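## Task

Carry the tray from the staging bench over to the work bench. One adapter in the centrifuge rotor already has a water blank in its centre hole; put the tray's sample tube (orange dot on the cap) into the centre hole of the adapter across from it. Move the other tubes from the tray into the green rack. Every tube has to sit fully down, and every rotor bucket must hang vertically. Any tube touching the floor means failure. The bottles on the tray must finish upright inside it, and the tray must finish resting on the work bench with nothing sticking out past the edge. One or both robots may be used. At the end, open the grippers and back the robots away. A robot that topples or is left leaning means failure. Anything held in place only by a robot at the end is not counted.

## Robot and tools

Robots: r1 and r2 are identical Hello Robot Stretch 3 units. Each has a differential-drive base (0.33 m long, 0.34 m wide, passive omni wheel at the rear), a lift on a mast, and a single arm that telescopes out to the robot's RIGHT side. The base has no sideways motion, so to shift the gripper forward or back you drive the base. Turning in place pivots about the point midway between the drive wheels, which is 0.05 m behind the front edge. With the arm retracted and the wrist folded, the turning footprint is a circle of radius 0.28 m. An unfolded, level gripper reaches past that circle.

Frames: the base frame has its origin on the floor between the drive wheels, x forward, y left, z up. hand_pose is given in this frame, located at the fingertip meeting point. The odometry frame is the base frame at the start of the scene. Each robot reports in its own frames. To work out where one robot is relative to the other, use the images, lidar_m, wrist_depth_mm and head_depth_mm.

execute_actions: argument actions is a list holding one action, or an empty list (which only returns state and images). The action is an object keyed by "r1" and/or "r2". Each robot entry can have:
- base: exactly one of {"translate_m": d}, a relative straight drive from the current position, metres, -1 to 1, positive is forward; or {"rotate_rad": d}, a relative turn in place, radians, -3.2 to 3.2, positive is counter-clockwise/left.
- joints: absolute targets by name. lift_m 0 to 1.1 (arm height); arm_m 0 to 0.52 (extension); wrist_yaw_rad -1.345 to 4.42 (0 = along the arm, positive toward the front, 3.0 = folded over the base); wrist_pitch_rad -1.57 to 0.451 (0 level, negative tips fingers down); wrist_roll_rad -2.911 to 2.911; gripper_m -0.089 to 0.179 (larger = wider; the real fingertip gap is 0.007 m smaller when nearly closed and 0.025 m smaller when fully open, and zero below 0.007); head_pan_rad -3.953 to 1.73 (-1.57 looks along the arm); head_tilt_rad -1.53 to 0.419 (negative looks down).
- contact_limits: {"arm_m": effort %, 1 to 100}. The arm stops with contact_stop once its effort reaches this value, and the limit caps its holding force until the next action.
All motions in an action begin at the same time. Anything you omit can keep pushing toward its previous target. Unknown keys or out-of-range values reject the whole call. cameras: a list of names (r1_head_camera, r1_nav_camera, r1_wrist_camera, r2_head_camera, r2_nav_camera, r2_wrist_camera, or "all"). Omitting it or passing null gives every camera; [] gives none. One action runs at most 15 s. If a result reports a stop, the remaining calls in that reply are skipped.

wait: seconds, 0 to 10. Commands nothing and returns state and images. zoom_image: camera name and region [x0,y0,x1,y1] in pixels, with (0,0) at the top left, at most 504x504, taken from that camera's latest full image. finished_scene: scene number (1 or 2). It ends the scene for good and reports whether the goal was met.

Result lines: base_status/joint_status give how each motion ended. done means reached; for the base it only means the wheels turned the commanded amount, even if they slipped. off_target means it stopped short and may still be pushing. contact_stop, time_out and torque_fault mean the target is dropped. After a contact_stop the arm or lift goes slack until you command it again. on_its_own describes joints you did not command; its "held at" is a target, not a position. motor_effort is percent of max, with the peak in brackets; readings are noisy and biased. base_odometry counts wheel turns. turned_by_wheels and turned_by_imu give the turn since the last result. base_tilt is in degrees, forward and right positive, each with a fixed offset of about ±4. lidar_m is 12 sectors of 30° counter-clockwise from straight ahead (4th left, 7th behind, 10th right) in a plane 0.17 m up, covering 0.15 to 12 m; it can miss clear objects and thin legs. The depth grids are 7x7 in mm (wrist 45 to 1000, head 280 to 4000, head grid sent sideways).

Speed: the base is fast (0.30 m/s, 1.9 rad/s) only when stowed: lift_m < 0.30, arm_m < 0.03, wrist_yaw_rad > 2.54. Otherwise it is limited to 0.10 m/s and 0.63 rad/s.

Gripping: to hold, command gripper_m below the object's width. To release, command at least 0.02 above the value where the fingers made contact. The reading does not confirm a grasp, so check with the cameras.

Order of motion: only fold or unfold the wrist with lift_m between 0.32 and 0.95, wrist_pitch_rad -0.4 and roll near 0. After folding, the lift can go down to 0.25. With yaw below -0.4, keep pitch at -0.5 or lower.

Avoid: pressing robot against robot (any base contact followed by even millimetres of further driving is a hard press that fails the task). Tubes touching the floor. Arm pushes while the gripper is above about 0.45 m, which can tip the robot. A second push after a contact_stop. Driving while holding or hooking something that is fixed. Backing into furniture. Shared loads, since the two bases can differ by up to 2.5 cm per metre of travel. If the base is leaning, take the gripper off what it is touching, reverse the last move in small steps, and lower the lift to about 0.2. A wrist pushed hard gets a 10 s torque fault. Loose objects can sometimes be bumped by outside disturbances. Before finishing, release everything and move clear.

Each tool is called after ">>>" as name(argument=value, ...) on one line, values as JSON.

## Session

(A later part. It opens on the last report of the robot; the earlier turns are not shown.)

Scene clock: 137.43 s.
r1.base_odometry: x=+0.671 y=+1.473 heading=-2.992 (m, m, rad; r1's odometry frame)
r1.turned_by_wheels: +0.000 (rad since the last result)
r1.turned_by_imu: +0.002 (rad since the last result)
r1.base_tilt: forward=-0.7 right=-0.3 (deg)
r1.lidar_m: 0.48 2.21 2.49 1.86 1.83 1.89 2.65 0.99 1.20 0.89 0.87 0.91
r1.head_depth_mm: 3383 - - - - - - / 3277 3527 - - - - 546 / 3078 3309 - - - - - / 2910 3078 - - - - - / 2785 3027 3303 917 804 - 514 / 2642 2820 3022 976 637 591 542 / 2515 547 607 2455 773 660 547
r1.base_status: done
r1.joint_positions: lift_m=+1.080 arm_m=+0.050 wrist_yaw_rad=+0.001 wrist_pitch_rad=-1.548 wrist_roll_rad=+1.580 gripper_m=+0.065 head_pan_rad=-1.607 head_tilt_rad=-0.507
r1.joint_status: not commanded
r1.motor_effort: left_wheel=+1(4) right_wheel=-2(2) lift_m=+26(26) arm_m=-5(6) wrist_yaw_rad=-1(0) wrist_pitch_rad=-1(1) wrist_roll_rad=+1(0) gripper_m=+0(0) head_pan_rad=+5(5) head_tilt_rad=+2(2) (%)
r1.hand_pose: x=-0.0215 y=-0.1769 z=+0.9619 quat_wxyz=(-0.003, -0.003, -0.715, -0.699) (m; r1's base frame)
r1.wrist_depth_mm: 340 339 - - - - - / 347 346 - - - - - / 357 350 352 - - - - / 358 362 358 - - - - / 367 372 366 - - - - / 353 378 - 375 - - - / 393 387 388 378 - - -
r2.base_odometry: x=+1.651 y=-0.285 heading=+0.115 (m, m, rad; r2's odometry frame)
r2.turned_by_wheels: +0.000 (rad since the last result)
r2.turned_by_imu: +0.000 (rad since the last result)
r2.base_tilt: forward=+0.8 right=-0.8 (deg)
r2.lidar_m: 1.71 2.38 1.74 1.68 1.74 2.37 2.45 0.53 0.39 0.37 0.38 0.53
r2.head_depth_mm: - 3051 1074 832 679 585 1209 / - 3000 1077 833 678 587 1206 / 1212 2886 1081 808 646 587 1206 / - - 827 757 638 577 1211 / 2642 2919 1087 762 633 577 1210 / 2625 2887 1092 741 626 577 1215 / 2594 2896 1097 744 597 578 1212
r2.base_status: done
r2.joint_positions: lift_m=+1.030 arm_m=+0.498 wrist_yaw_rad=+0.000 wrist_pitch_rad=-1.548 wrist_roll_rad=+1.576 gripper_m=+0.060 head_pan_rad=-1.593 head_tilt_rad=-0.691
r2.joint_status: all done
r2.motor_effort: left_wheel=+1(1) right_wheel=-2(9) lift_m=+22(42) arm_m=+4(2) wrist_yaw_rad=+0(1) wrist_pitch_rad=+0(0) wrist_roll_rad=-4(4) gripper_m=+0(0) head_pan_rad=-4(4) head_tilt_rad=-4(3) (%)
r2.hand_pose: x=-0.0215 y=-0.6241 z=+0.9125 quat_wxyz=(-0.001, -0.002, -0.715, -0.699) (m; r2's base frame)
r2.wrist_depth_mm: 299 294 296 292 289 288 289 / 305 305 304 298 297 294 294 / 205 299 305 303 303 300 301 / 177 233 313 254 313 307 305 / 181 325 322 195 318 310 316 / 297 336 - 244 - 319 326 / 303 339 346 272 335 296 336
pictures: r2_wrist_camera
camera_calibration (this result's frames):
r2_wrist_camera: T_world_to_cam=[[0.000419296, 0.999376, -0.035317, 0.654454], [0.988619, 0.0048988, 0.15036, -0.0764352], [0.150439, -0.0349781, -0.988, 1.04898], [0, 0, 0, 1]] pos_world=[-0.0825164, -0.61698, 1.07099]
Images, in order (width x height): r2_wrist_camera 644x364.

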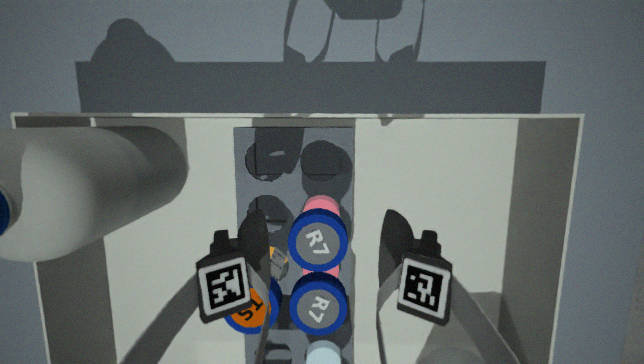

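>>> execute_actions(actions=[{"r1":{"base":{"rotate_rad":0.5},"joints":{"wrist_roll_rad":0.0}},"r2":{"joints":{"arm_m":0.502,"gripper_m":0.055,"lift_m":0.995}}}], cameras=["r2_wrist_camera"])

>>> execute_actions(actions=[{"r2":{"joints":{"gripper_m":0.0}},"r1":{"base":{"translate_m":-0.21}}}], cameras=["r2_wrist_camera"])

>>> execute_actions(actions=[{"r2":{"joints":{"lift_m":1.098}}}], cameras=["r2_wrist_camera","r2_head_camera"])

Scene clock: 142.37 s.
r1.base_odometry: x=+0.671 y=+1.473 heading=-2.492 (m, m, rad; r1's odometry frame)
r1.turned_by_wheels: +0.500 (rad since the last result)
r1.turned_by_imu: +0.502 (rad since the last result)
r1.base_tilt: forward=-0.8 right=-0.3 (deg)
r1.lidar_m: 2.21 2.55 1.88 1.81 1.88 2.59 0.99 1.00 0.90 0.87 0.91 0.48
r1.head_depth_mm: 2481 - - - - 608 562 / 2458 2693 - - - 581 574 / 1205 1215 - - - - - / 2462 1152 - - - - - / 2501 2720 2952 2777 875 675 543 / 2491 2691 2971 2741 836 662 548 / 2496 2688 2909 2719 832 644 546
r1.base_status: done
r1.joint_positions: lift_m=+1.080 arm_m=+0.050 wrist_yaw_rad=+0.001 wrist_pitch_rad=-1.548 wrist_roll_rad=+0.008 gripper_m=+0.065 head_pan_rad=-1.607 head_tilt_rad=-0.507
r1.joint_status: all done
r1.motor_effort: left_wheel=-2(4) right_wheel=+1(4) lift_m=+27(27) arm_m=-5(6) wrist_yaw_rad=+0(0) wrist_pitch_rad=-1(2) wrist_roll_rad=-3(3) gripper_m=+1(0) head_pan_rad=+5(5) head_tilt_rad=+2(2) (%)
r1.hand_pose: x=-0.0216 y=-0.1772 z=+0.9619 quat_wxyz=(+0.504, +0.492, -0.507, -0.496) (m; r1's base frame)
r1.wrist_depth_mm: 337 340 339 334 332 335 330 / 347 343 346 339 337 338 337 / 352 352 348 351 347 343 344 / - - - 351 352 352 349 / - - - - - - - / - - - - - - - / - - - - - - -
r2.base_odometry: x=+1.651 y=-0.285 heading=+0.115 (m, m, rad; r2's odometry frame)
r2.turned_by_wheels: +0.000 (rad since the last result)
r2.turned_by_imu: +0.000 (rad since the last result)
r2.base_tilt: forward=+0.7 right=-0.9 (deg)
r2.lidar_m: 1.70 2.39 1.74 1.68 1.73 2.37 2.45 0.53 0.39 0.37 0.39 0.53
r2.head_depth_mm: 2637 - 1031 832 678 585 1204 / 2591 3064 1076 834 679 587 1208 / - 2951 1080 809 647 588 1206 / - - 825 754 638 575 1212 / 2641 2887 1088 762 634 577 1210 / 2632 2893 1095 743 626 578 1218 / 2625 2877 1097 743 597 579 1212
r2.base_status: not commanded
r2.joint_positions: lift_m=+0.996 arm_m=+0.502 wrist_yaw_rad=+0.000 wrist_pitch_rad=-1.548 wrist_roll_rad=+1.576 gripper_m=+0.055 head_pan_rad=-1.593 head_tilt_rad=-0.691
r2.joint_status: all done
r2.motor_effort: left_wheel=+1(1) right_wheel=-2(2) lift_m=+22(21) arm_m=+3(3) wrist_yaw_rad=+1(1) wrist_pitch_rad=+0(0) wrist_roll_rad=-4(4) gripper_m=+0(34) head_pan_rad=-4(4) head_tilt_rad=-3(3) (%)
r2.hand_pose: x=-0.0215 y=-0.6281 z=+0.8775 quat_wxyz=(-0.001, -0.002, -0.715, -0.699) (m; r2's base frame)
r2.wrist_depth_mm: 263 262 262 259 257 256 252 / 269 268 265 268 263 262 261 / 207 270 272 212 268 265 240 / 167 226 269 218 276 274 227 / 167 289 285 213 281 279 238 / 270 297 - 162 - 286 238 / 270 309 168 167 300 295 251
pictures: r2_wrist_camera
camera_calibration (this result's frames):
r2_wrist_camera: T_world_to_cam=[[0.000419486, 0.999376, -0.0353169, 0.657213], [0.988619, 0.00489859, 0.15036, -0.0711549], [0.150439, -0.034978, -0.988, 1.01427], [0, 0, 0, 1]] pos_world=[-0.0825164, -0.620977, 1.03601]
Images, in order (width x height): r2_wrist_camera 644x364.

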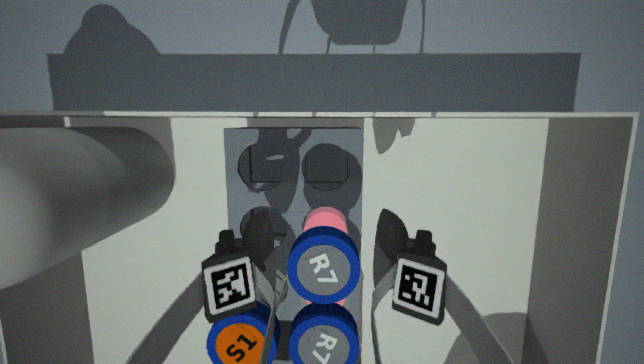

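Scene clock: 145.43 s.
r1.base_odometry: x=+0.838 y=+1.600 heading=-2.492 (m, m, rad; r1's odometry frame)
r1.turned_by_wheels: +0.000 (rad since the last result)
r1.turned_by_imu: -0.001 (rad since the last result)
r1.base_tilt: forward=-0.7 right=-0.3 (deg)
r1.lidar_m: 2.42 2.55 1.88 1.81 1.88 2.60 0.96 0.78 0.90 0.87 0.90 0.67
r1.head_depth_mm: 2490 - - - - 639 561 / 2506 2673 - - - 676 573 / 2516 2644 - - - - - / 2439 2644 - - - - - / 2414 1018 575 896 680 568 544 / 2516 777 2896 2605 836 624 550 / 2495 2691 2935 2737 833 658 547
r1.base_status: done
r1.joint_positions: lift_m=+1.080 arm_m=+0.050 wrist_yaw_rad=+0.001 wrist_pitch_rad=-1.548 wrist_roll_rad=+0.008 gripper_m=+0.065 head_pan_rad=-1.607 head_tilt_rad=-0.507
r1.joint_status: not commanded
r1.motor_effort: left_wheel=-1(5) right_wheel=+1(1) lift_m=+26(26) arm_m=-5(6) wrist_yaw_rad=+0(1) wrist_pitch_rad=-2(1) wrist_roll_rad=-3(3) gripper_m=+2(1) head_pan_rad=+5(5) head_tilt_rad=+2(3) (%)
r1.hand_pose: x=-0.0216 y=-0.1772 z=+0.9619 quat_wxyz=(+0.504, +0.492, -0.507, -0.496) (m; r1's base frame)
r1.wrist_depth_mm: 340 340 337 335 337 334 332 / 342 341 346 339 341 339 339 / 347 351 343 346 346 349 349 / - 359 355 355 352 351 349 / - - - - - - - / - - - - - - - / - - - - - - -
r2.base_odometry: x=+1.651 y=-0.285 heading=+0.115 (m, m, rad; r2's odometry frame)
r2.turned_by_wheels: +0.000 (rad since the last result)
r2.turned_by_imu: +0.000 (rad since the last result)
r2.base_tilt: forward=+0.6 right=-0.7 (deg)
r2.lidar_m: 1.70 2.38 1.74 1.68 1.74 2.37 2.45 0.53 0.39 0.37 0.39 0.53
r2.head_depth_mm: 2659 - 1033 832 678 586 1205 / 2630 3073 1077 835 679 586 1208 / - 2931 1080 808 645 588 1208 / - - 825 753 636 575 1206 / 1189 2837 1090 761 634 577 1211 / 2622 2907 1093 743 627 578 1209 / 2613 2878 1098 719 597 579 1211
r2.base_status: not commanded
r2.joint_positions: lift_m=+0.996 arm_m=+0.502 wrist_yaw_rad=+0.000 wrist_pitch_rad=-1.548 wrist_roll_rad=+1.576 gripper_m=+0.001 head_pan_rad=-1.593 head_tilt_rad=-0.691
r2.joint_status: all done
r2.motor_effort: left_wheel=+1(1) right_wheel=-2(3) lift_m=+22(21) arm_m=+4(3) wrist_yaw_rad=+0(0) wrist_pitch_rad=+0(0) wrist_roll_rad=-4(4) gripper_m=-15(100) head_pan_rad=-4(4) head_tilt_rad=-3(3) (%)
r2.hand_pose: x=-0.0215 y=-0.6281 z=+0.8775 quat_wxyz=(-0.001, -0.002, -0.715, -0.699) (m; r2's base frame)
r2.wrist_depth_mm: 264 262 262 260 257 256 255 / 274 270 270 268 263 262 263 / 207 272 271 212 269 267 237 / 167 226 273 216 274 275 227 / 168 287 283 167 280 279 238 / 271 296 - 159 - 289 239 / 272 304 168 167 300 293 252
pictures: r2_wrist_camera
camera_calibration (this result's frames):
r2_wrist_camera: T_world_to_cam=[[0.000419886, 0.999376, -0.0353169, 0.657213], [0.988619, 0.0048982, 0.15036, -0.0711552], [0.150439, -0.0349781, -0.988, 1.01427], [0, 0, 0, 1]] pos_world=[-0.0825164, -0.620977, 1.03601]
Images, in order (width x height): r2_wrist_camera 644x364.

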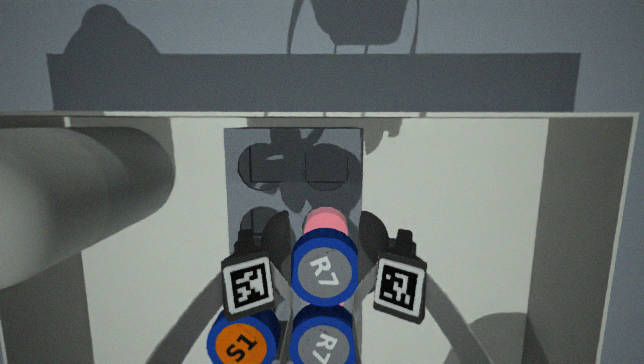

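Scene clock: 147.20 s.
r1.base_odometry: x=+0.838 y=+1.600 heading=-2.492 (m, m, rad; r1's odometry frame)
r1.turned_by_wheels: +0.000 (rad since the last result)
r1.turned_by_imu: +0.000 (rad since the last result)
r1.base_tilt: forward=-0.8 right=-0.3 (deg)
r1.lidar_m: 2.41 2.56 1.88 1.81 1.88 2.59 0.96 0.78 0.90 0.87 0.90 0.67
r1.head_depth_mm: 2492 - - - - 641 563 / 2509 2686 - - - 675 574 / 2529 2659 - - - - - / 2428 2675 - - - - - / 1117 537 608 900 712 569 543 / 1124 2628 2955 2738 836 625 549 / 2471 2676 2948 2708 831 659 547
r1.base_status: not commanded
r1.joint_positions: lift_m=+1.080 arm_m=+0.050 wrist_yaw_rad=+0.001 wrist_pitch_rad=-1.548 wrist_roll_rad=+0.008 gripper_m=+0.065 head_pan_rad=-1.607 head_tilt_rad=-0.507
r1.joint_status: not commanded
r1.motor_effort: left_wheel=-2(2) right_wheel=+2(1) lift_m=+26(26) arm_m=-6(5) wrist_yaw_rad=+0(0) wrist_pitch_rad=-2(1) wrist_roll_rad=-3(3) gripper_m=+1(0) head_pan_rad=+5(5) head_tilt_rad=+3(2) (%)
r1.hand_pose: x=-0.0216 y=-0.1772 z=+0.9619 quat_wxyz=(+0.504, +0.492, -0.507, -0.496) (m; r1's base frame)
r1.wrist_depth_mm: 337 335 338 332 335 330 333 / 349 344 346 344 341 336 342 / 354 350 346 348 347 345 347 / - 357 359 353 356 350 350 / - - - - - - - / - - - - - - - / - - - - - - -
r2.base_odometry: x=+1.651 y=-0.285 heading=+0.115 (m, m, rad; r2's odometry frame)
r2.turned_by_wheels: +0.000 (rad since the last result)
r2.turned_by_imu: +0.000 (rad since the last result)
r2.base_tilt: forward=+0.7 right=-0.9 (deg)
r2.lidar_m: 1.70 2.38 1.74 1.68 1.75 2.38 2.45 0.53 0.39 0.37 0.39 0.53
r2.head_depth_mm: 2699 3008 1076 831 678 585 1203 / 2686 2984 1074 831 679 586 1203 / 2614 2954 1079 809 646 588 1209 / - 2986 808 799 638 576 1209 / 1167 2886 1086 762 634 577 1212 / 2634 2913 1092 742 626 578 1215 / 2609 2861 1098 721 597 578 1216
r2.base_status: not commanded
r2.joint_positions: lift_m=+1.097 arm_m=+0.502 wrist_yaw_rad=+0.000 wrist_pitch_rad=-1.548 wrist_roll_rad=+1.576 gripper_m=+0.001 head_pan_rad=-1.593 head_tilt_rad=-0.691
r2.joint_status: all done
r2.motor_effort: left_wheel=+1(1) right_wheel=-2(2) lift_m=+46(47) arm_m=+4(4) wrist_yaw_rad=+0(1) wrist_pitch_rad=+0(0) wrist_roll_rad=-4(4) gripper_m=-15(15) head_pan_rad=-4(4) head_tilt_rad=-3(4) (%)
r2.hand_pose: x=-0.0215 y=-0.6281 z=+0.9795 quat_wxyz=(-0.001, -0.002, -0.715, -0.699) (m; r2's base frame)
r2.wrist_depth_mm: 364 360 360 358 355 354 351 / 372 372 372 362 367 363 359 / 387 289 372 369 370 368 371 / 208 242 385 326 381 376 - / 406 378 393 167 385 389 - / 417 408 - 160 - 395 - / 427 413 419 345 409 405 -
pictures: r2_head_camera (sideways: a quarter turn clockwise sets it upright), r2_wrist_camera
camera_calibration (this result's frames):
r2_head_camera: T_world_to_cam=[[0.0423433, 0.612822, -0.789086, 1.03969], [0.998286, -0.0578937, 0.00860764, -0.0153378], [-0.0404081, -0.788097, -0.614223, 0.752425], [0, 0, 0, 1]] pos_world=[0.00169182, -0.0450474, 1.28269]
r2_wrist_camera: T_world_to_cam=[[0.000420088, 0.999376, -0.0353169, 0.660816], [0.988619, 0.004898, 0.15036, -0.0864893], [0.150439, -0.0349781, -0.988, 1.11503], [0, 0, 0, 1]] pos_world=[-0.0825164, -0.620979, 1.13799]
Images, in order (width x height): r2_head_camera 896x504, r2_wrist_camera 644x364.

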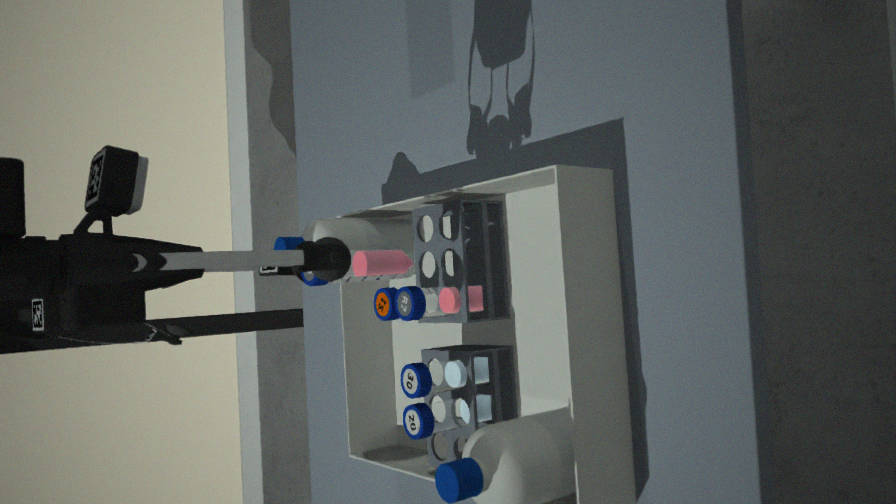

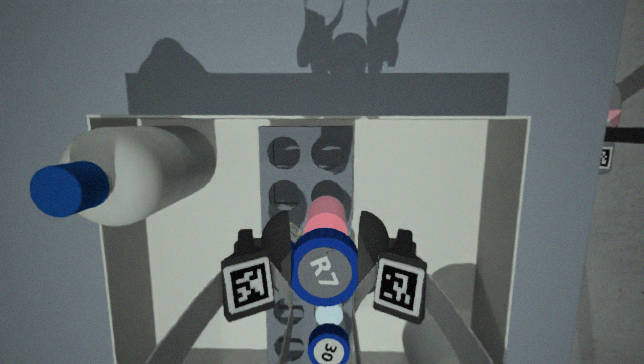

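>>> execute_actions(actions=[{"r2":{"base":{"translate_m":-0.4},"joints":{"arm_m":0.42}}}], cameras=["r2_wrist_camera","r2_head_camera"])

>>> execute_actions(actions=[{"r1":{"joints":{"arm_m":0.47,"head_tilt_rad":-0.7}},"r2":{"joints":{"lift_m":1.06}}}], cameras=["r2_wrist_camera","r1_wrist_camera","r1_head_camera"])

Scene clock: 154.30 s.
r1.base_odometry: x=+0.838 y=+1.600 heading=-2.492 (m, m, rad; r1's odometry frame)
r1.turned_by_wheels: +0.000 (rad since the last result)
r1.turned_by_imu: +0.000 (rad since the last result)
r1.base_tilt: forward=-0.7 right=-0.2 (deg)
r1.lidar_m: 2.42 2.55 1.88 1.81 1.88 2.60 0.96 0.78 0.90 0.87 0.90 0.67
r1.head_depth_mm: 2486 - - - - 640 562 / 2511 2690 - - - 677 576 / 2505 2644 - - - - - / 2476 2638 - - - - - / 2492 2724 2946 2779 871 569 543 / 2498 2693 2912 2733 834 625 548 / 2497 2681 2900 2570 831 659 545
r1.base_status: not commanded
r1.joint_positions: lift_m=+1.080 arm_m=+0.050 wrist_yaw_rad=+0.001 wrist_pitch_rad=-1.548 wrist_roll_rad=+0.008 gripper_m=+0.065 head_pan_rad=-1.607 head_tilt_rad=-0.507
r1.joint_status: not commanded
r1.motor_effort: left_wheel=-1(1) right_wheel=+2(1) lift_m=+26(27) arm_m=-6(5) wrist_yaw_rad=+0(0) wrist_pitch_rad=-1(1) wrist_roll_rad=-3(3) gripper_m=+1(0) head_pan_rad=+5(5) head_tilt_rad=+2(2) (%)
r1.hand_pose: x=-0.0216 y=-0.1772 z=+0.9619 quat_wxyz=(+0.504, +0.492, -0.507, -0.496) (m; r1's base frame)
r1.wrist_depth_mm: 340 340 333 339 334 334 330 / 344 343 344 342 339 339 336 / 353 348 352 346 348 348 340 / - 359 355 355 356 351 350 / - - - - - - - / - - - - - - - / - - - - - - -
r2.base_odometry: x=+1.254 y=-0.331 heading=+0.115 (m, m, rad; r2's odometry frame)
r2.turned_by_wheels: +0.000 (rad since the last result)
r2.turned_by_imu: +0.001 (rad since the last result)
r2.base_tilt: forward=+0.8 right=-0.8 (deg)
r2.lidar_m: 1.71 2.38 1.74 1.68 1.73 2.37 2.05 2.26 0.39 0.37 0.39 0.53
r2.head_depth_mm: 2691 2976 2579 861 678 585 786 / 2698 2990 1077 835 678 586 1209 / 2704 3050 1082 812 681 588 1207 / - 3020 1084 792 682 589 1206 / 2632 3001 1088 841 683 577 1212 / 2631 2916 1092 841 687 576 1213 / 2608 2901 1099 845 686 579 1213
r2.base_status: done
r2.joint_positions: lift_m=+1.097 arm_m=+0.420 wrist_yaw_rad=+0.000 wrist_pitch_rad=-1.548 wrist_roll_rad=+1.576 gripper_m=+0.001 head_pan_rad=-1.593 head_tilt_rad=-0.691
r2.joint_status: all done
r2.motor_effort: left_wheel=+1(1) right_wheel=-2(9) lift_m=+45(46) arm_m=-1(2) wrist_yaw_rad=+1(1) wrist_pitch_rad=+0(0) wrist_roll_rad=-4(4) gripper_m=-16(15) head_pan_rad=-4(4) head_tilt_rad=-3(3) (%)
r2.hand_pose: x=-0.0215 y=-0.5467 z=+0.9795 quat_wxyz=(-0.001, -0.002, -0.715, -0.699) (m; r2's base frame)
r2.wrist_depth_mm: 365 359 357 357 354 351 - / 376 367 368 365 361 363 - / 382 323 375 379 373 372 - / 388 332 384 382 379 381 - / 408 403 397 168 390 393 - / 417 415 - 159 - 404 - / 430 426 427 421 415 - -
pictures: r2_head_camera (sideways: a quarter turn clockwise sets it upright), r2_wrist_camera
camera_calibration (this result's frames):
r2_head_camera: T_world_to_cam=[[0.0423435, 0.612828, -0.789081, 1.03968], [0.998286, -0.0578939, 0.00860738, -0.0153375], [-0.0404081, -0.788093, -0.614229, 0.752432], [0, 0, 0, 1]] pos_world=[0.00169182, -0.0450473, 1.28269]
r2_wrist_camera: T_world_to_cam=[[0.00037485, 0.99937, -0.0354964, 0.579649], [0.988619, 0.00496976, 0.150359, -0.0868465], [0.150441, -0.0351488, -0.987994, 1.11777], [0, 0, 0, 1]] pos_world=[-0.0825175, -0.539564, 1.13798]
Images, in order (width x height): r2_head_camera 896x504, r2_wrist_camera 644x364.

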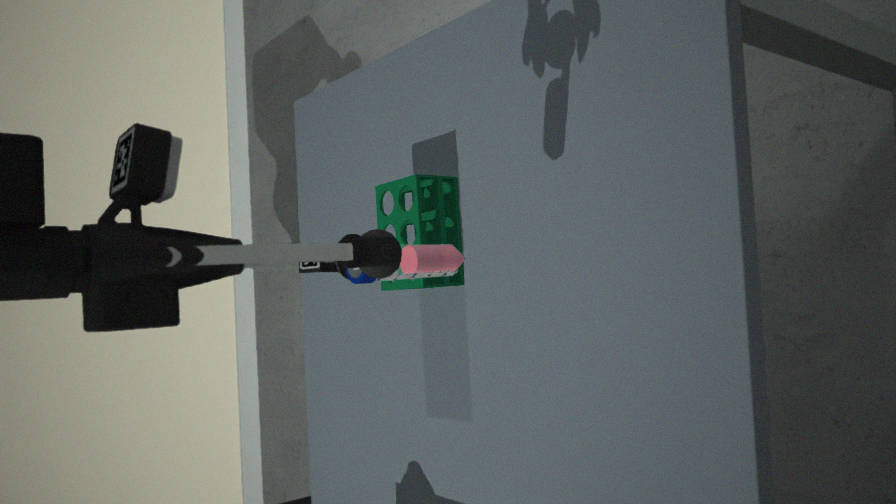

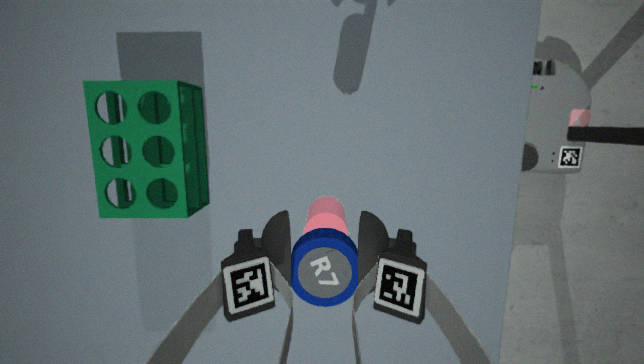

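Scene clock: 158.60 s.
r1.base_odometry: x=+0.838 y=+1.600 heading=-2.492 (m, m, rad; r1's odometry frame)
r1.turned_by_wheels: +0.000 (rad since the last result)
r1.turned_by_imu: +0.000 (rad since the last result)
r1.base_tilt: forward=-0.8 right=-0.3 (deg)
r1.lidar_m: 2.42 2.55 1.87 1.81 1.88 2.59 0.96 0.78 0.90 0.87 0.90 0.67
r1.head_depth_mm: 2628 2839 2846 873 681 583 501 / 2563 2847 2809 792 643 581 499 / 2609 2872 2744 766 637 578 497 / - - 2758 774 633 575 495 / 2515 2826 2792 595 609 571 493 / 2528 2811 2700 841 660 570 490 / 2517 2806 2570 834 674 567 489
r1.base_status: not commanded
r1.joint_positions: lift_m=+1.080 arm_m=+0.470 wrist_yaw_rad=+0.000 wrist_pitch_rad=-1.549 wrist_roll_rad=+0.006 gripper_m=+0.065 head_pan_rad=-1.607 head_tilt_rad=-0.692
r1.joint_status: all done
r1.motor_effort: left_wheel=-1(2) right_wheel=+2(2) lift_m=+27(27) arm_m=+5(5) wrist_yaw_rad=-1(1) wrist_pitch_rad=+0(2) wrist_roll_rad=-2(3) gripper_m=+1(2) head_pan_rad=+5(5) head_tilt_rad=-3(16) (%)
r1.hand_pose: x=-0.0216 y=-0.5960 z=+0.9619 quat_wxyz=(+0.504, +0.493, -0.507, -0.497) (m; r1's base frame)
r1.wrist_depth_mm: 332 335 334 333 332 307 328 / 339 343 338 338 337 334 336 / 349 349 289 282 286 225 340 / 359 359 295 285 297 292 352 / 359 362 358 358 359 354 361 / 373 371 - 368 365 354 361 / 382 374 226 331 329 333 370
r2.base_odometry: x=+1.254 y=-0.331 heading=+0.115 (m, m, rad; r2's odometry frame)
r2.turned_by_wheels: +0.000 (rad since the last result)
r2.turned_by_imu: +0.000 (rad since the last result)
r2.base_tilt: forward=+0.7 right=-0.7 (deg)
r2.lidar_m: 1.71 2.39 1.74 1.67 1.74 2.37 2.06 2.27 0.39 0.37 0.39 0.53
r2.head_depth_mm: 2781 2995 2567 860 678 586 787 / 2708 2949 1078 834 679 587 1205 / - 2875 1082 814 679 587 1207 / - - 1084 786 683 589 1211 / 2628 2892 1088 839 684 577 1208 / 2596 2928 1098 842 685 577 1212 / 2596 2895 1096 844 687 578 1213
r2.base_status: not commanded
r2.joint_positions: lift_m=+1.060 arm_m=+0.420 wrist_yaw_rad=+0.000 wrist_pitch_rad=-1.548 wrist_roll_rad=+1.576 gripper_m=+0.001 head_pan_rad=-1.593 head_tilt_rad=-0.691
r2.joint_status: all done
r2.motor_effort: left_wheel=+1(1) right_wheel=-2(2) lift_m=+22(41) arm_m=-1(1) wrist_yaw_rad=+0(1) wrist_pitch_rad=+0(0) wrist_roll_rad=-4(4) gripper_m=-16(16) head_pan_rad=-4(4) head_tilt_rad=-3(3) (%)
r2.hand_pose: x=-0.0215 y=-0.5467 z=+0.9425 quat_wxyz=(-0.001, -0.002, -0.715, -0.699) (m; r2's base frame)
r2.wrist_depth_mm: 324 323 322 323 319 315 - / 337 310 335 331 328 325 - / 342 310 338 340 336 334 - / 350 291 353 348 342 340 - / 366 362 358 167 350 356 - / 373 373 - 159 - 366 - / 384 386 380 380 376 378 -
pictures: r1_head_camera (sideways: a quarter turn clockwise sets it upright), r1_wrist_camera, r2_wrist_camera
camera_calibration (this result's frames):
r1_head_camera: T_world_to_cam=[[-0.0191368, 0.625777, -0.779767, 1.03937], [0.998371, -0.0299644, -0.0485487, 0.0584542], [-0.0537459, -0.779426, -0.624185, 0.773931], [0, 0, 0, 1]] pos_world=[0.00312676, -0.0454375, 1.29638]
r1_wrist_camera: T_world_to_cam=[[-0.999579, 0.0244875, -0.0155554, 0.0136656], [0.0222963, 0.99151, 0.128103, 0.502797], [0.0185603, 0.127702, -0.991639, 1.18964], [0, 0, 0, 1]] pos_world=[-0.0196307, -0.650782, 1.11549]
r2_wrist_camera: T_world_to_cam=[[0.000374988, 0.99937, -0.0354963, 0.578336], [0.988619, 0.0049696, 0.150359, -0.0812837], [0.150441, -0.0351487, -0.987994, 1.08122], [0, 0, 0, 1]] pos_world=[-0.0825175, -0.539564, 1.10099]
Images, in order (width x height): r1_head_camera 896x504, r1_wrist_camera 644x364, r2_wrist_camera 644x364.

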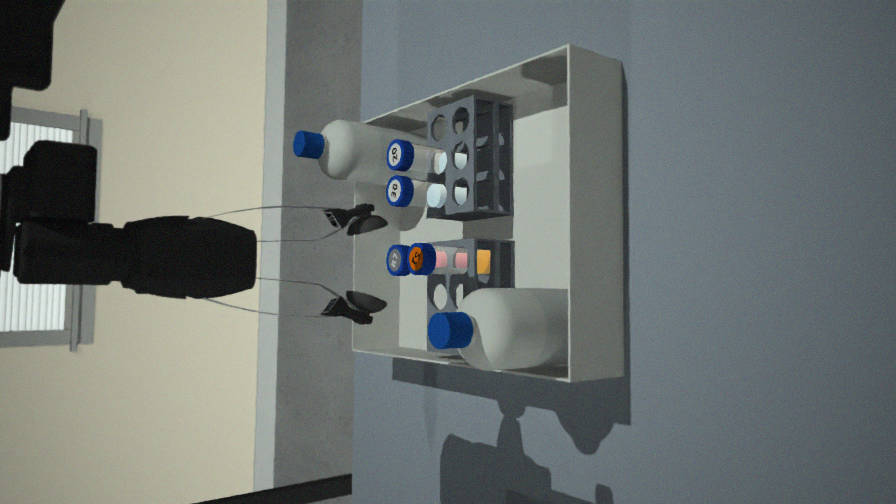

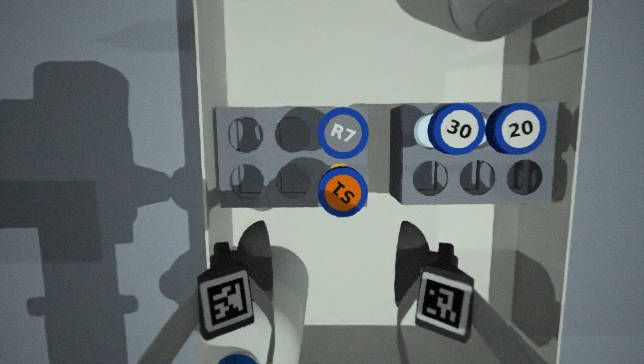

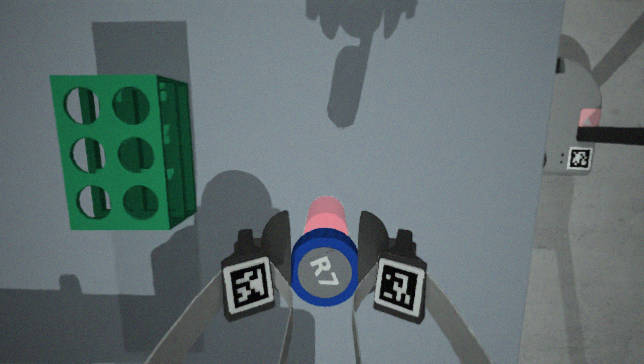

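>>> execute_actions(actions=[{"r1":{"joints":{"lift_m":1.02,"arm_m":0.495}}}], cameras=["r1_wrist_camera","r2_wrist_camera"])

Scene clock: 165.13 s.
r1.base_odometry: x=+0.838 y=+1.600 heading=-2.492 (m, m, rad; r1's odometry frame)
r1.turned_by_wheels: +0.000 (rad since the last result)
r1.turned_by_imu: +0.000 (rad since the last result)
r1.base_tilt: forward=-0.8 right=-0.3 (deg)
r1.lidar_m: 2.41 2.55 1.87 1.81 1.88 2.59 0.96 0.78 0.90 0.87 0.90 0.67
r1.head_depth_mm: 2471 - 2714 874 681 585 501 / 2438 2884 2799 792 642 580 498 / - 2870 2656 764 637 578 497 / 2474 - 2643 765 635 574 495 / 2532 2818 2730 592 608 571 492 / 2525 2797 2695 843 663 569 491 / 2528 2807 2570 836 675 567 488
r1.base_status: not commanded
r1.joint_positions: lift_m=+1.020 arm_m=+0.495 wrist_yaw_rad=+0.000 wrist_pitch_rad=-1.549 wrist_roll_rad=+0.006 gripper_m=+0.065 head_pan_rad=-1.607 head_tilt_rad=-0.692
r1.joint_status: all done
r1.motor_effort: left_wheel=-3(1) right_wheel=+2(2) lift_m=+22(21) arm_m=+5(6) wrist_yaw_rad=+0(1) wrist_pitch_rad=+0(0) wrist_roll_rad=-2(3) gripper_m=+0(1) head_pan_rad=+5(5) head_tilt_rad=-4(3) (%)
r1.hand_pose: x=-0.0216 y=-0.6210 z=+0.9021 quat_wxyz=(+0.504, +0.493, -0.507, -0.497) (m; r1's base frame)
r1.wrist_depth_mm: 281 278 275 275 273 248 217 / 286 283 277 279 277 278 249 / 290 292 276 284 286 284 225 / 299 297 233 171 230 171 170 / 303 301 249 222 266 235 237 / 307 307 - 302 302 304 264 / 311 318 239 307 310 312 259
r2.base_odometry: x=+1.254 y=-0.331 heading=+0.115 (m, m, rad; r2's odometry frame)
r2.turned_by_wheels: +0.000 (rad since the last result)
r2.turned_by_imu: +0.000 (rad since the last result)
r2.base_tilt: forward=+0.7 right=-1.0 (deg)
r2.lidar_m: 1.71 2.38 1.74 1.68 1.74 2.37 2.05 2.26 0.39 0.37 0.39 0.53
r2.head_depth_mm: 2760 2999 2599 859 678 585 787 / 2722 2976 1080 832 679 587 1205 / - 2891 1083 812 681 588 1207 / - - 1084 786 684 589 1209 / 2638 2966 1086 838 684 577 1211 / 2626 2918 1094 841 686 577 1213 / 2599 2881 1095 845 687 578 1215
r2.base_status: not commanded
r2.joint_positions: lift_m=+1.060 arm_m=+0.420 wrist_yaw_rad=+0.000 wrist_pitch_rad=-1.548 wrist_roll_rad=+1.576 gripper_m=+0.001 head_pan_rad=-1.593 head_tilt_rad=-0.691
r2.joint_status: not commanded
r2.motor_effort: left_wheel=+1(1) right_wheel=-2(2) lift_m=+21(22) arm_m=-1(1) wrist_yaw_rad=+0(0) wrist_pitch_rad=+0(0) wrist_roll_rad=-4(4) gripper_m=-16(15) head_pan_rad=-4(4) head_tilt_rad=-3(3) (%)
r2.hand_pose: x=-0.0215 y=-0.5467 z=+0.9425 quat_wxyz=(-0.001, -0.002, -0.715, -0.699) (m; r2's base frame)
r2.wrist_depth_mm: 326 327 324 323 321 318 - / 335 314 334 327 326 325 - / 342 309 342 340 335 334 - / 353 292 347 347 347 342 - / 363 361 357 167 355 355 - / 379 373 - 159 - 368 - / 385 388 383 380 374 374 -
pictures: r1_wrist_camera, r2_wrist_camera
camera_calibration (this result's frames):
r1_wrist_camera: T_world_to_cam=[[-0.999579, 0.0244874, -0.0155556, 0.0133481], [0.0222963, 0.991512, 0.128093, 0.53525], [0.0185603, 0.127692, -0.99164, 1.13355], [0, 0, 0, 1]] pos_world=[-0.0196307, -0.67578, 1.05572]
r2_wrist_camera: T_world_to_cam=[[0.000375057, 0.99937, -0.0354964, 0.578336], [0.988619, 0.00496955, 0.150359, -0.0812837], [0.150441, -0.0351488, -0.987994, 1.08122], [0, 0, 0, 1]] pos_world=[-0.0825175, -0.539564, 1.10099]
Images, in order (width x height): r1_wrist_camera 644x364, r2_wrist_camera 644x364.

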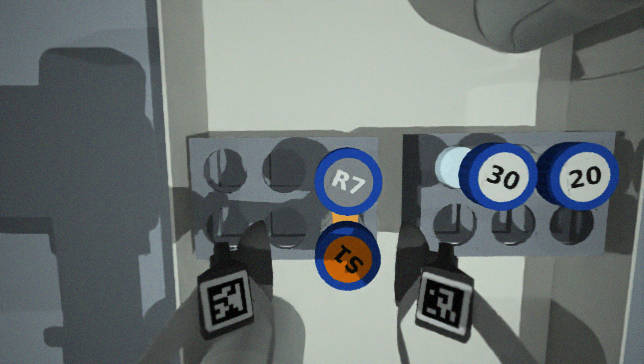

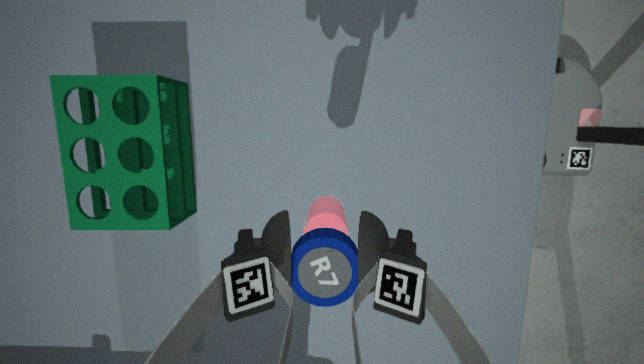

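>>> execute_actions(actions=[{"r1":{"base":{"translate_m":-0.004},"joints":{"arm_m":0.498}},"r2":{"base":{"rotate_rad":-0.5},"joints":{"arm_m":0.2,"lift_m":1.095}}}], cameras=[])

>>> execute_actions(actions=[{"r1":{"joints":{"lift_m":0.987}},"r2":{"base":{"translate_m":0.28}}}], cameras=["r1_wrist_camera","r2_nav_camera"])

Scene clock: 170.13 s.
r1.base_odometry: x=+0.841 y=+1.602 heading=-2.492 (m, m, rad; r1's odometry frame)
r1.turned_by_wheels: +0.000 (rad since the last result)
r1.turned_by_imu: +0.000 (rad since the last result)
r1.base_tilt: forward=-0.7 right=-0.3 (deg)
r1.lidar_m: 2.42 2.56 1.88 1.81 1.88 2.59 0.95 0.78 0.90 0.87 0.90 0.67
r1.head_depth_mm: 2487 - 2699 875 681 585 502 / 2475 2927 2817 794 642 581 499 / - 2902 2656 768 637 577 497 / 2432 - 2621 761 634 574 494 / 2522 2804 2703 597 611 572 492 / 2515 2814 2706 842 644 568 490 / 2458 2708 1520 835 674 567 488
r1.base_status: done
r1.joint_positions: lift_m=+1.020 arm_m=+0.498 wrist_yaw_rad=+0.000 wrist_pitch_rad=-1.549 wrist_roll_rad=+0.006 gripper_m=+0.065 head_pan_rad=-1.607 head_tilt_rad=-0.692
r1.joint_status: all done
r1.motor_effort: left_wheel=-1(3) right_wheel=+2(2) lift_m=+22(22) arm_m=+5(6) wrist_yaw_rad=+1(0) wrist_pitch_rad=+0(0) wrist_roll_rad=-2(2) gripper_m=+0(1) head_pan_rad=+5(5) head_tilt_rad=-3(3) (%)
r1.hand_pose: x=-0.0216 y=-0.6240 z=+0.9021 quat_wxyz=(+0.504, +0.493, -0.507, -0.497) (m; r1's base frame)
r1.wrist_depth_mm: 281 278 275 277 274 240 214 / 284 285 282 281 281 279 243 / 292 291 285 284 284 280 227 / 298 298 234 170 235 169 170 / 302 300 239 233 287 236 235 / 310 311 - 303 303 304 256 / 317 311 246 311 310 306 270
r2.base_odometry: x=+1.254 y=-0.331 heading=-0.385 (m, m, rad; r2's odometry frame)
r2.turned_by_wheels: -0.500 (rad since the last result)
r2.turned_by_imu: -0.503 (rad since the last result)
r2.base_tilt: forward=+0.6 right=-0.9 (deg)
r2.lidar_m: 0.54 1.90 2.33 1.73 1.69 1.74 2.44 2.06 2.27 0.39 0.37 0.39
r2.head_depth_mm: - 3653 2415 2009 1653 1388 1205 / - 3690 2408 2014 1649 1398 1204 / - - 2492 2023 1653 1361 1183 / - - - 2031 632 707 984 / 2945 3179 2415 868 683 604 1217 / 2789 3065 2652 843 686 578 1189 / 2658 2904 1094 844 687 578 1154
r2.base_status: done
r2.joint_positions: lift_m=+1.094 arm_m=+0.200 wrist_yaw_rad=+0.000 wrist_pitch_rad=-1.547 wrist_roll_rad=+1.576 gripper_m=+0.001 head_pan_rad=-1.593 head_tilt_rad=-0.691
r2.joint_status: all done
r2.motor_effort: left_wheel=+2(8) right_wheel=-2(11) lift_m=+46(48) arm_m=-1(0) wrist_yaw_rad=+0(1) wrist_pitch_rad=+0(0) wrist_roll_rad=-4(4) gripper_m=-17(15) head_pan_rad=-4(4) head_tilt_rad=-3(3) (%)
r2.hand_pose: x=-0.0215 y=-0.3268 z=+0.9765 quat_wxyz=(-0.001, -0.002, -0.715, -0.699) (m; r2's base frame)
r2.wrist_depth_mm: - - - - - - - / - - - - - - - / - - 383 - - - - / - 388 381 - - - - / 403 399 398 167 - - - / 419 415 - 159 - - - / 429 423 420 418 - - -
pictures: none
No camera images: the call's "cameras" was empty. Leave "cameras" out to get every camera's image.

Scene clock: 174.17 s.
r1.base_odometry: x=+0.841 y=+1.602 heading=-2.492 (m, m, rad; r1's odometry frame)
r1.turned_by_wheels: +0.000 (rad since the last result)
r1.turned_by_imu: +0.000 (rad since the last result)
r1.base_tilt: forward=-0.7 right=-0.3 (deg)
r1.lidar_m: 2.42 2.56 1.88 1.81 1.88 2.59 0.96 0.78 0.90 0.87 0.90 0.67
r1.head_depth_mm: 2559 - - 845 682 583 502 / 2534 - 2708 794 642 580 499 / 2476 2933 2643 767 638 577 497 / 2450 - 909 760 634 575 495 / 2498 2763 2602 594 608 572 492 / 2449 2754 2590 841 643 569 491 / 2524 2812 2643 833 675 567 489
r1.base_status: not commanded
r1.joint_positions: lift_m=+0.987 arm_m=+0.498 wrist_yaw_rad=+0.000 wrist_pitch_rad=-1.549 wrist_roll_rad=+0.006 gripper_m=+0.065 head_pan_rad=-1.607 head_tilt_rad=-0.692
r1.joint_status: all done
r1.motor_effort: left_wheel=-2(0) right_wheel=+1(1) lift_m=+22(23) arm_m=+5(5) wrist_yaw_rad=+0(1) wrist_pitch_rad=-1(0) wrist_roll_rad=-2(3) gripper_m=+0(0) head_pan_rad=+5(5) head_tilt_rad=-3(3) (%)
r1.hand_pose: x=-0.0216 y=-0.6240 z=+0.8691 quat_wxyz=(+0.504, +0.493, -0.507, -0.497) (m; r1's base frame)
r1.wrist_depth_mm: 249 218 246 244 245 243 212 / 253 218 249 248 248 245 244 / 260 238 255 252 249 246 220 / 263 200 232 137 205 137 136 / 269 217 202 171 206 203 200 / 275 272 - 143 266 266 223 / 283 279 245 275 273 275 246
r2.base_odometry: x=+1.513 y=-0.436 heading=-0.385 (m, m, rad; r2's odometry frame)
r2.turned_by_wheels: +0.000 (rad since the last result)
r2.turned_by_imu: +0.000 (rad since the last result)
r2.base_tilt: forward=+0.8 right=-0.8 (deg)
r2.lidar_m: 0.34 0.96 2.52 1.86 1.84 1.89 2.62 2.28 0.33 0.25 0.24 0.25
r2.head_depth_mm: - 3621 2409 2009 677 584 995 / - 3630 2398 834 679 573 1164 / - - 2507 836 681 576 517 / - - - 787 634 563 497 / 2808 3075 1002 771 683 578 499 / 2674 2954 2637 844 685 578 499 / 2555 2786 2625 846 687 578 499
r2.base_status: done
r2.joint_positions: lift_m=+1.094 arm_m=+0.200 wrist_yaw_rad=+0.000 wrist_pitch_rad=-1.547 wrist_roll_rad=+1.576 gripper_m=+0.001 head_pan_rad=-1.593 head_tilt_rad=-0.691
r2.joint_status: not commanded
r2.motor_effort: left_wheel=+1(6) right_wheel=-3(3) lift_m=+46(46) arm_m=-1(1) wrist_yaw_rad=+0(0) wrist_pitch_rad=+0(0) wrist_roll_rad=-4(4) gripper_m=-16(16) head_pan_rad=-4(4) head_tilt_rad=-3(3) (%)
r2.hand_pose: x=-0.0215 y=-0.3268 z=+0.9765 quat_wxyz=(-0.001, -0.002, -0.715, -0.699) (m; r2's base frame)
r2.wrist_depth_mm: 359 360 358 359 - - - / 372 368 367 364 - - - / 383 381 375 372 - - - / 389 387 389 380 - - - / 392 398 399 166 390 - - / 415 414 - 159 - - - / 426 423 421 412 414 - -
pictures: r1_wrist_camera, r2_nav_camera (sideways: a quarter turn counterclockwise sets it upright)
camera_calibration (this result's frames):
r1_wrist_camera: T_world_to_cam=[[-0.999579, 0.0244872, -0.0155557, 0.0129083], [0.0222961, 0.991512, 0.128093, 0.542455], [0.0185602, 0.127692, -0.99164, 1.10122], [0, 0, 0, 1]] pos_world=[-0.0196307, -0.678784, 1.02273]
r2_nav_camera: T_world_to_cam=[[0.00777689, -0.610191, 0.792216, -0.991905], [-0.999867, -0.0161222, -0.00260254, 0.0609217], [0.0143603, -0.79209, -0.610235, 0.75397], [0, 0, 0, 1]] pos_world=[0.0578002, -0.00705775, 1.24606]
Images, in order (width x height): r1_wrist_camera 644x364, r2_nav_camera 672x504.

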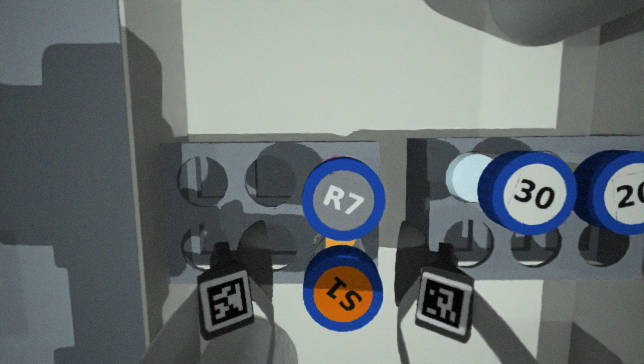

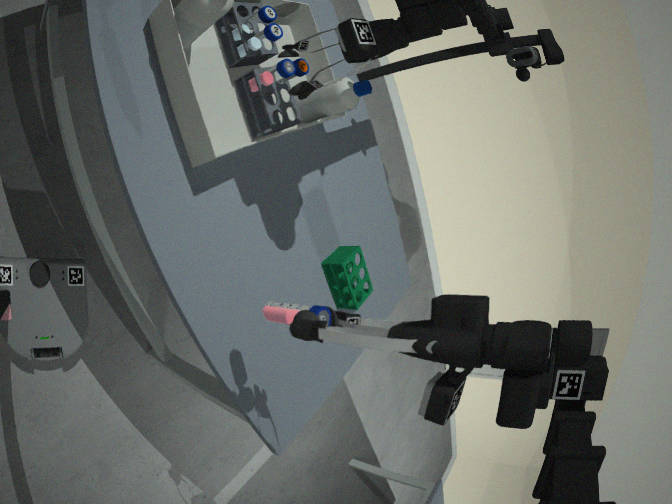

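>>> execute_actions(actions=[{"r1":{"joints":{"gripper_m":0.0}},"r2":{"base":{"rotate_rad":0.5}}}], cameras=[])

>>> execute_actions(actions=[{"r1":{"joints":{"lift_m":1.098}},"r2":{"base":{"translate_m":-0.26}}}], cameras=["r1_wrist_camera"])

>>> execute_actions(actions=[{"r1":{"joints":{"arm_m":0.2,"roll":0}}}], cameras=[])

>>> execute_actions(actions=[{"r1":{"joints":{"arm_m":0.12,"head_pan_rad":-2.3,"head_tilt_rad":-0.5}},"r2":{"joints":{"arm_m":0.42,"lift_m":1.06}}}], cameras=["r1_nav_camera","r2_wrist_camera"])

Scene clock: 177.80 s.
r1.base_odometry: x=+0.841 y=+1.602 heading=-2.492 (m, m, rad; r1's odometry frame)
r1.turned_by_wheels: +0.000 (rad since the last result)
r1.turned_by_imu: +0.000 (rad since the last result)
r1.base_tilt: forward=-0.7 right=-0.3 (deg)
r1.lidar_m: 2.42 2.55 1.88 1.81 1.88 2.59 0.95 0.78 0.90 0.87 0.90 0.67
r1.head_depth_mm: 2548 - - 843 680 583 500 / 2499 - 2698 795 642 581 499 / 2462 2908 2646 766 637 577 497 / 2463 - 912 760 634 574 495 / 2532 2817 2687 598 611 572 492 / 2460 2666 1258 839 642 568 491 / 659 2766 2656 836 676 567 488
r1.base_status: not commanded
r1.joint_positions: lift_m=+0.987 arm_m=+0.498 wrist_yaw_rad=+0.000 wrist_pitch_rad=-1.549 wrist_roll_rad=+0.006 gripper_m=+0.001 head_pan_rad=-1.607 head_tilt_rad=-0.692
r1.joint_status: all done
r1.motor_effort: left_wheel=-1(2) right_wheel=+2(1) lift_m=+22(22) arm_m=+5(5) wrist_yaw_rad=+0(1) wrist_pitch_rad=+0(0) wrist_roll_rad=-2(2) gripper_m=-12(87) head_pan_rad=+5(5) head_tilt_rad=-3(4) (%)
r1.hand_pose: x=-0.0216 y=-0.6240 z=+0.8691 quat_wxyz=(+0.504, +0.493, -0.507, -0.497) (m; r1's base frame)
r1.wrist_depth_mm: 249 219 245 244 243 239 213 / 254 219 248 250 249 247 242 / 257 234 255 252 251 249 221 / 263 202 230 137 203 137 136 / 268 218 205 144 204 203 199 / 277 270 258 140 - 268 223 / 282 278 236 273 275 272 244
r2.base_odometry: x=+1.513 y=-0.436 heading=+0.115 (m, m, rad; r2's odometry frame)
r2.turned_by_wheels: +0.500 (rad since the last result)
r2.turned_by_imu: +0.504 (rad since the last result)
r2.base_tilt: forward=+0.7 right=-0.7 (deg)
r2.lidar_m: 0.92 2.57 1.88 1.81 1.87 2.57 2.28 0.34 0.25 0.24 0.25 0.34
r2.head_depth_mm: - 2877 993 831 678 572 495 / - 2845 996 832 680 573 495 / - - 1775 834 681 574 496 / - - - 839 633 563 497 / 2511 2757 1005 813 665 564 498 / 2501 2709 1350 702 643 575 499 / 2428 2764 1010 620 634 576 500
r2.base_status: done
r2.joint_positions: lift_m=+1.094 arm_m=+0.200 wrist_yaw_rad=+0.000 wrist_pitch_rad=-1.547 wrist_roll_rad=+1.576 gripper_m=+0.001 head_pan_rad=-1.593 head_tilt_rad=-0.691
r2.joint_status: not commanded
r2.motor_effort: left_wheel=-4(9) right_wheel=+3(8) lift_m=+45(46) arm_m=-1(1) wrist_yaw_rad=+0(0) wrist_pitch_rad=+0(0) wrist_roll_rad=-4(4) gripper_m=-16(14) head_pan_rad=-3(4) head_tilt_rad=-3(3) (%)
r2.hand_pose: x=-0.0215 y=-0.3268 z=+0.9765 quat_wxyz=(-0.001, -0.002, -0.715, -0.699) (m; r2's base frame)
r2.wrist_depth_mm: 358 359 358 357 347 - - / 373 371 366 367 361 - - / 379 377 375 370 372 - - / 390 389 392 377 380 - - / 399 397 395 167 393 - - / 355 343 - 159 - - - / 424 355 420 413 417 - -
pictures: none
No camera images: the call's "cameras" was empty. Leave "cameras" out to get every camera's image.

Scene clock: 181.33 s.
r1.base_odometry: x=+0.841 y=+1.602 heading=-2.492 (m, m, rad; r1's odometry frame)
r1.turned_by_wheels: +0.000 (rad since the last result)
r1.turned_by_imu: +0.000 (rad since the last result)
r1.base_tilt: forward=-0.8 right=-0.2 (deg)
r1.lidar_m: 2.43 2.55 1.88 1.81 1.88 2.59 0.96 0.78 0.90 0.87 0.90 0.68
r1.head_depth_mm: 2574 2845 2817 872 682 584 502 / 2566 2860 2806 796 642 581 499 / 2575 2828 2643 767 637 577 496 / - 2920 2630 773 635 575 494 / 2510 2808 2736 600 611 573 493 / 2538 2805 2675 842 642 568 491 / 2525 2842 2667 835 676 567 488
r1.base_status: not commanded
r1.joint_positions: lift_m=+1.098 arm_m=+0.498 wrist_yaw_rad=+0.000 wrist_pitch_rad=-1.549 wrist_roll_rad=+0.006 gripper_m=+0.001 head_pan_rad=-1.607 head_tilt_rad=-0.692
r1.joint_status: all done
r1.motor_effort: left_wheel=-2(1) right_wheel=+2(1) lift_m=+26(28) arm_m=+4(5) wrist_yaw_rad=+1(1) wrist_pitch_rad=+0(0) wrist_roll_rad=-2(2) gripper_m=-11(11) head_pan_rad=+5(5) head_tilt_rad=-3(3) (%)
r1.hand_pose: x=-0.0216 y=-0.6240 z=+0.9799 quat_wxyz=(+0.504, +0.493, -0.507, -0.497) (m; r1's base frame)
r1.wrist_depth_mm: 353 350 350 350 341 238 348 / 364 363 355 360 354 328 351 / 365 368 362 361 359 320 357 / 375 374 322 312 310 307 369 / 381 380 373 315 372 343 376 / 388 395 390 140 - 375 385 / 399 399 251 280 374 369 388
r2.base_odometry: x=+1.255 y=-0.466 heading=+0.115 (m, m, rad; r2's odometry frame)
r2.turned_by_wheels: +0.000 (rad since the last result)
r2.turned_by_imu: +0.000 (rad since the last result)
r2.base_tilt: forward=+0.6 right=-0.8 (deg)
r2.lidar_m: 0.92 2.58 1.88 1.81 1.88 2.56 2.02 0.32 0.25 0.24 0.25 0.34
r2.head_depth_mm: - 2832 2417 923 679 572 495 / - 2849 992 832 680 574 496 / - - 1768 810 681 574 496 / - - - 838 633 564 496 / 2532 2787 1004 838 686 576 498 / 2494 2821 2632 841 685 577 499 / 2490 2761 2653 845 688 579 499
r2.base_status: done
r2.joint_positions: lift_m=+1.094 arm_m=+0.200 wrist_yaw_rad=+0.000 wrist_pitch_rad=-1.547 wrist_roll_rad=+1.576 gripper_m=+0.001 head_pan_rad=-1.593 head_tilt_rad=-0.691
r2.joint_status: not commanded
r2.motor_effort: left_wheel=-3(9) right_wheel=+3(5) lift_m=+46(45) arm_m=-1(1) wrist_yaw_rad=+1(1) wrist_pitch_rad=+0(0) wrist_roll_rad=-4(4) gripper_m=-17(16) head_pan_rad=-4(4) head_tilt_rad=-3(3) (%)
r2.hand_pose: x=-0.0215 y=-0.3268 z=+0.9765 quat_wxyz=(-0.001, -0.002, -0.715, -0.699) (m; r2's base frame)
r2.wrist_depth_mm: 362 359 358 356 355 - - / 370 370 365 362 363 - - / 324 375 372 373 369 - - / 336 386 389 383 377 - - / 403 396 395 166 398 - - / 414 410 - 159 - - - / 430 420 420 417 416 - -
pictures: r1_wrist_camera
camera_calibration (this result's frames):
r1_wrist_camera: T_world_to_cam=[[-0.999579, 0.0244876, -0.0155557, 0.0146315], [0.0222965, 0.991512, 0.128093, 0.528268], [0.0185603, 0.127692, -0.99164, 1.21105], [0, 0, 0, 1]] pos_world=[-0.0196307, -0.678784, 1.13349]
Images, in order (width x height): r1_wrist_camera 644x364.

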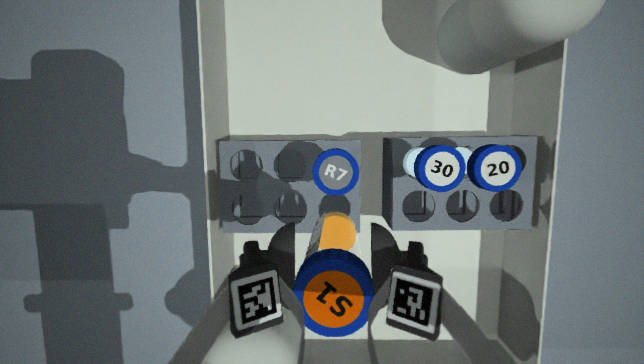

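Scene clock: 185.33 s.
r1.base_odometry: x=+0.841 y=+1.602 heading=-2.492 (m, m, rad; r1's odometry frame)
r1.turned_by_wheels: +0.000 (rad since the last result)
r1.turned_by_imu: +0.000 (rad since the last result)
r1.base_tilt: forward=-0.7 right=-0.3 (deg)
r1.lidar_m: 2.42 2.55 1.87 1.81 1.88 2.59 0.95 0.78 0.90 0.87 0.90 0.68
r1.head_depth_mm: - - - 1223 866 684 1048 / - - - 1323 860 678 574 / - - - 2823 852 673 556 / - - 3649 1159 848 670 553 / - - - 1148 840 666 551 / - - 3314 1143 835 661 549 / - - 3106 2694 830 607 546
r1.base_status: not commanded
r1.joint_positions: lift_m=+1.098 arm_m=+0.120 wrist_yaw_rad=+0.000 wrist_pitch_rad=-1.549 wrist_roll_rad=+0.006 gripper_m=+0.001 head_pan_rad=-2.293 head_tilt_rad=-0.507
r1.joint_status: all done
r1.motor_effort: left_wheel=-1(2) right_wheel=+1(1) lift_m=+26(26) arm_m=-6(6) wrist_yaw_rad=+1(1) wrist_pitch_rad=-1(0) wrist_roll_rad=-2(2) gripper_m=-12(11) head_pan_rad=-4(55) head_tilt_rad=+3(16) (%)
r1.hand_pose: x=-0.0216 y=-0.2468 z=+0.9799 quat_wxyz=(+0.504, +0.493, -0.506, -0.496) (m; r1's base frame)
r1.wrist_depth_mm: 356 351 354 351 354 349 351 / 365 359 358 356 361 354 352 / 371 365 367 367 364 363 364 / 373 377 376 372 370 367 366 / 385 385 379 306 377 377 374 / - - - 140 - - - / - - - - - - -
r2.base_odometry: x=+1.255 y=-0.466 heading=+0.115 (m, m, rad; r2's odometry frame)
r2.turned_by_wheels: +0.000 (rad since the last result)
r2.turned_by_imu: +0.000 (rad since the last result)
r2.base_tilt: forward=+0.6 right=-0.7 (deg)
r2.lidar_m: 0.91 2.58 1.88 1.81 1.88 2.57 2.02 0.32 0.25 0.24 0.25 0.34
r2.head_depth_mm: 2688 2861 2594 921 677 572 495 / 2603 2827 2588 834 680 573 496 / - 2757 2593 833 680 574 496 / - - 2618 710 684 576 498 / 2542 2811 2627 838 684 576 498 / 2510 2781 2640 845 685 578 499 / 2484 2763 2635 844 688 579 499
r2.base_status: not commanded
r2.joint_positions: lift_m=+1.060 arm_m=+0.420 wrist_yaw_rad=+0.000 wrist_pitch_rad=-1.547 wrist_roll_rad=+1.576 gripper_m=+0.001 head_pan_rad=-1.593 head_tilt_rad=-0.691
r2.joint_status: all done
r2.motor_effort: left_wheel=-3(4) right_wheel=+3(3) lift_m=+22(43) arm_m=+3(2) wrist_yaw_rad=+1(1) wrist_pitch_rad=+0(0) wrist_roll_rad=-4(4) gripper_m=-15(16) head_pan_rad=-4(4) head_tilt_rad=-4(3) (%)
r2.hand_pose: x=-0.0215 y=-0.5463 z=+0.9425 quat_wxyz=(-0.002, -0.002, -0.715, -0.699) (m; r2's base frame)
r2.wrist_depth_mm: 326 325 323 321 318 319 312 / 338 332 329 326 328 324 324 / 348 347 336 334 337 331 331 / 356 353 339 339 343 342 339 / 363 361 360 166 352 351 347 / 377 371 - 159 - 361 360 / 387 382 384 376 374 374 367
pictures: r1_nav_camera (sideways: a quarter turn counterclockwise sets it upright), r2_wrist_camera
camera_calibration (this result's frames):
r1_nav_camera: T_world_to_cam=[[-0.328221, -0.352139, 0.87651, -1.09873], [-0.764618, 0.643891, -0.0276377, 0.0926369], [-0.554645, -0.679266, -0.48059, 0.589575], [0, 0, 0, 1]] pos_world=[0.0372093, -0.0460758, 1.24895]
r2_wrist_camera: T_world_to_cam=[[0.000536502, 0.999345, -0.0361866, 0.578586], [0.98862, 0.00491369, 0.150356, -0.0813136], [0.150435, -0.0358555, -0.987969, 1.08081], [0, 0, 0, 1]] pos_world=[-0.0825134, -0.539054, 1.10097]
Images, in order (width x height): r1_nav_camera 672x504, r2_wrist_camera 644x364.

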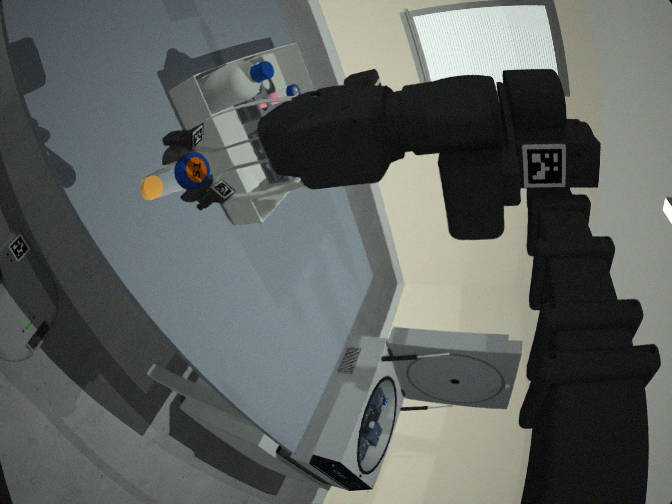

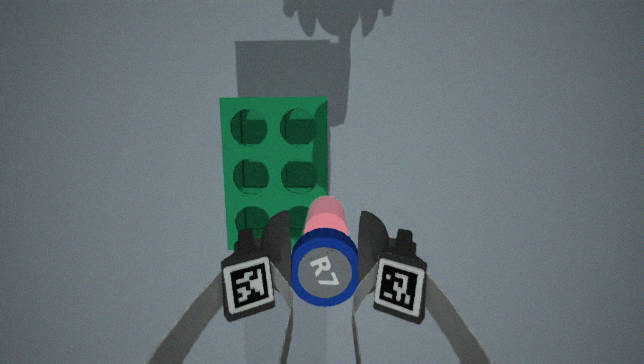

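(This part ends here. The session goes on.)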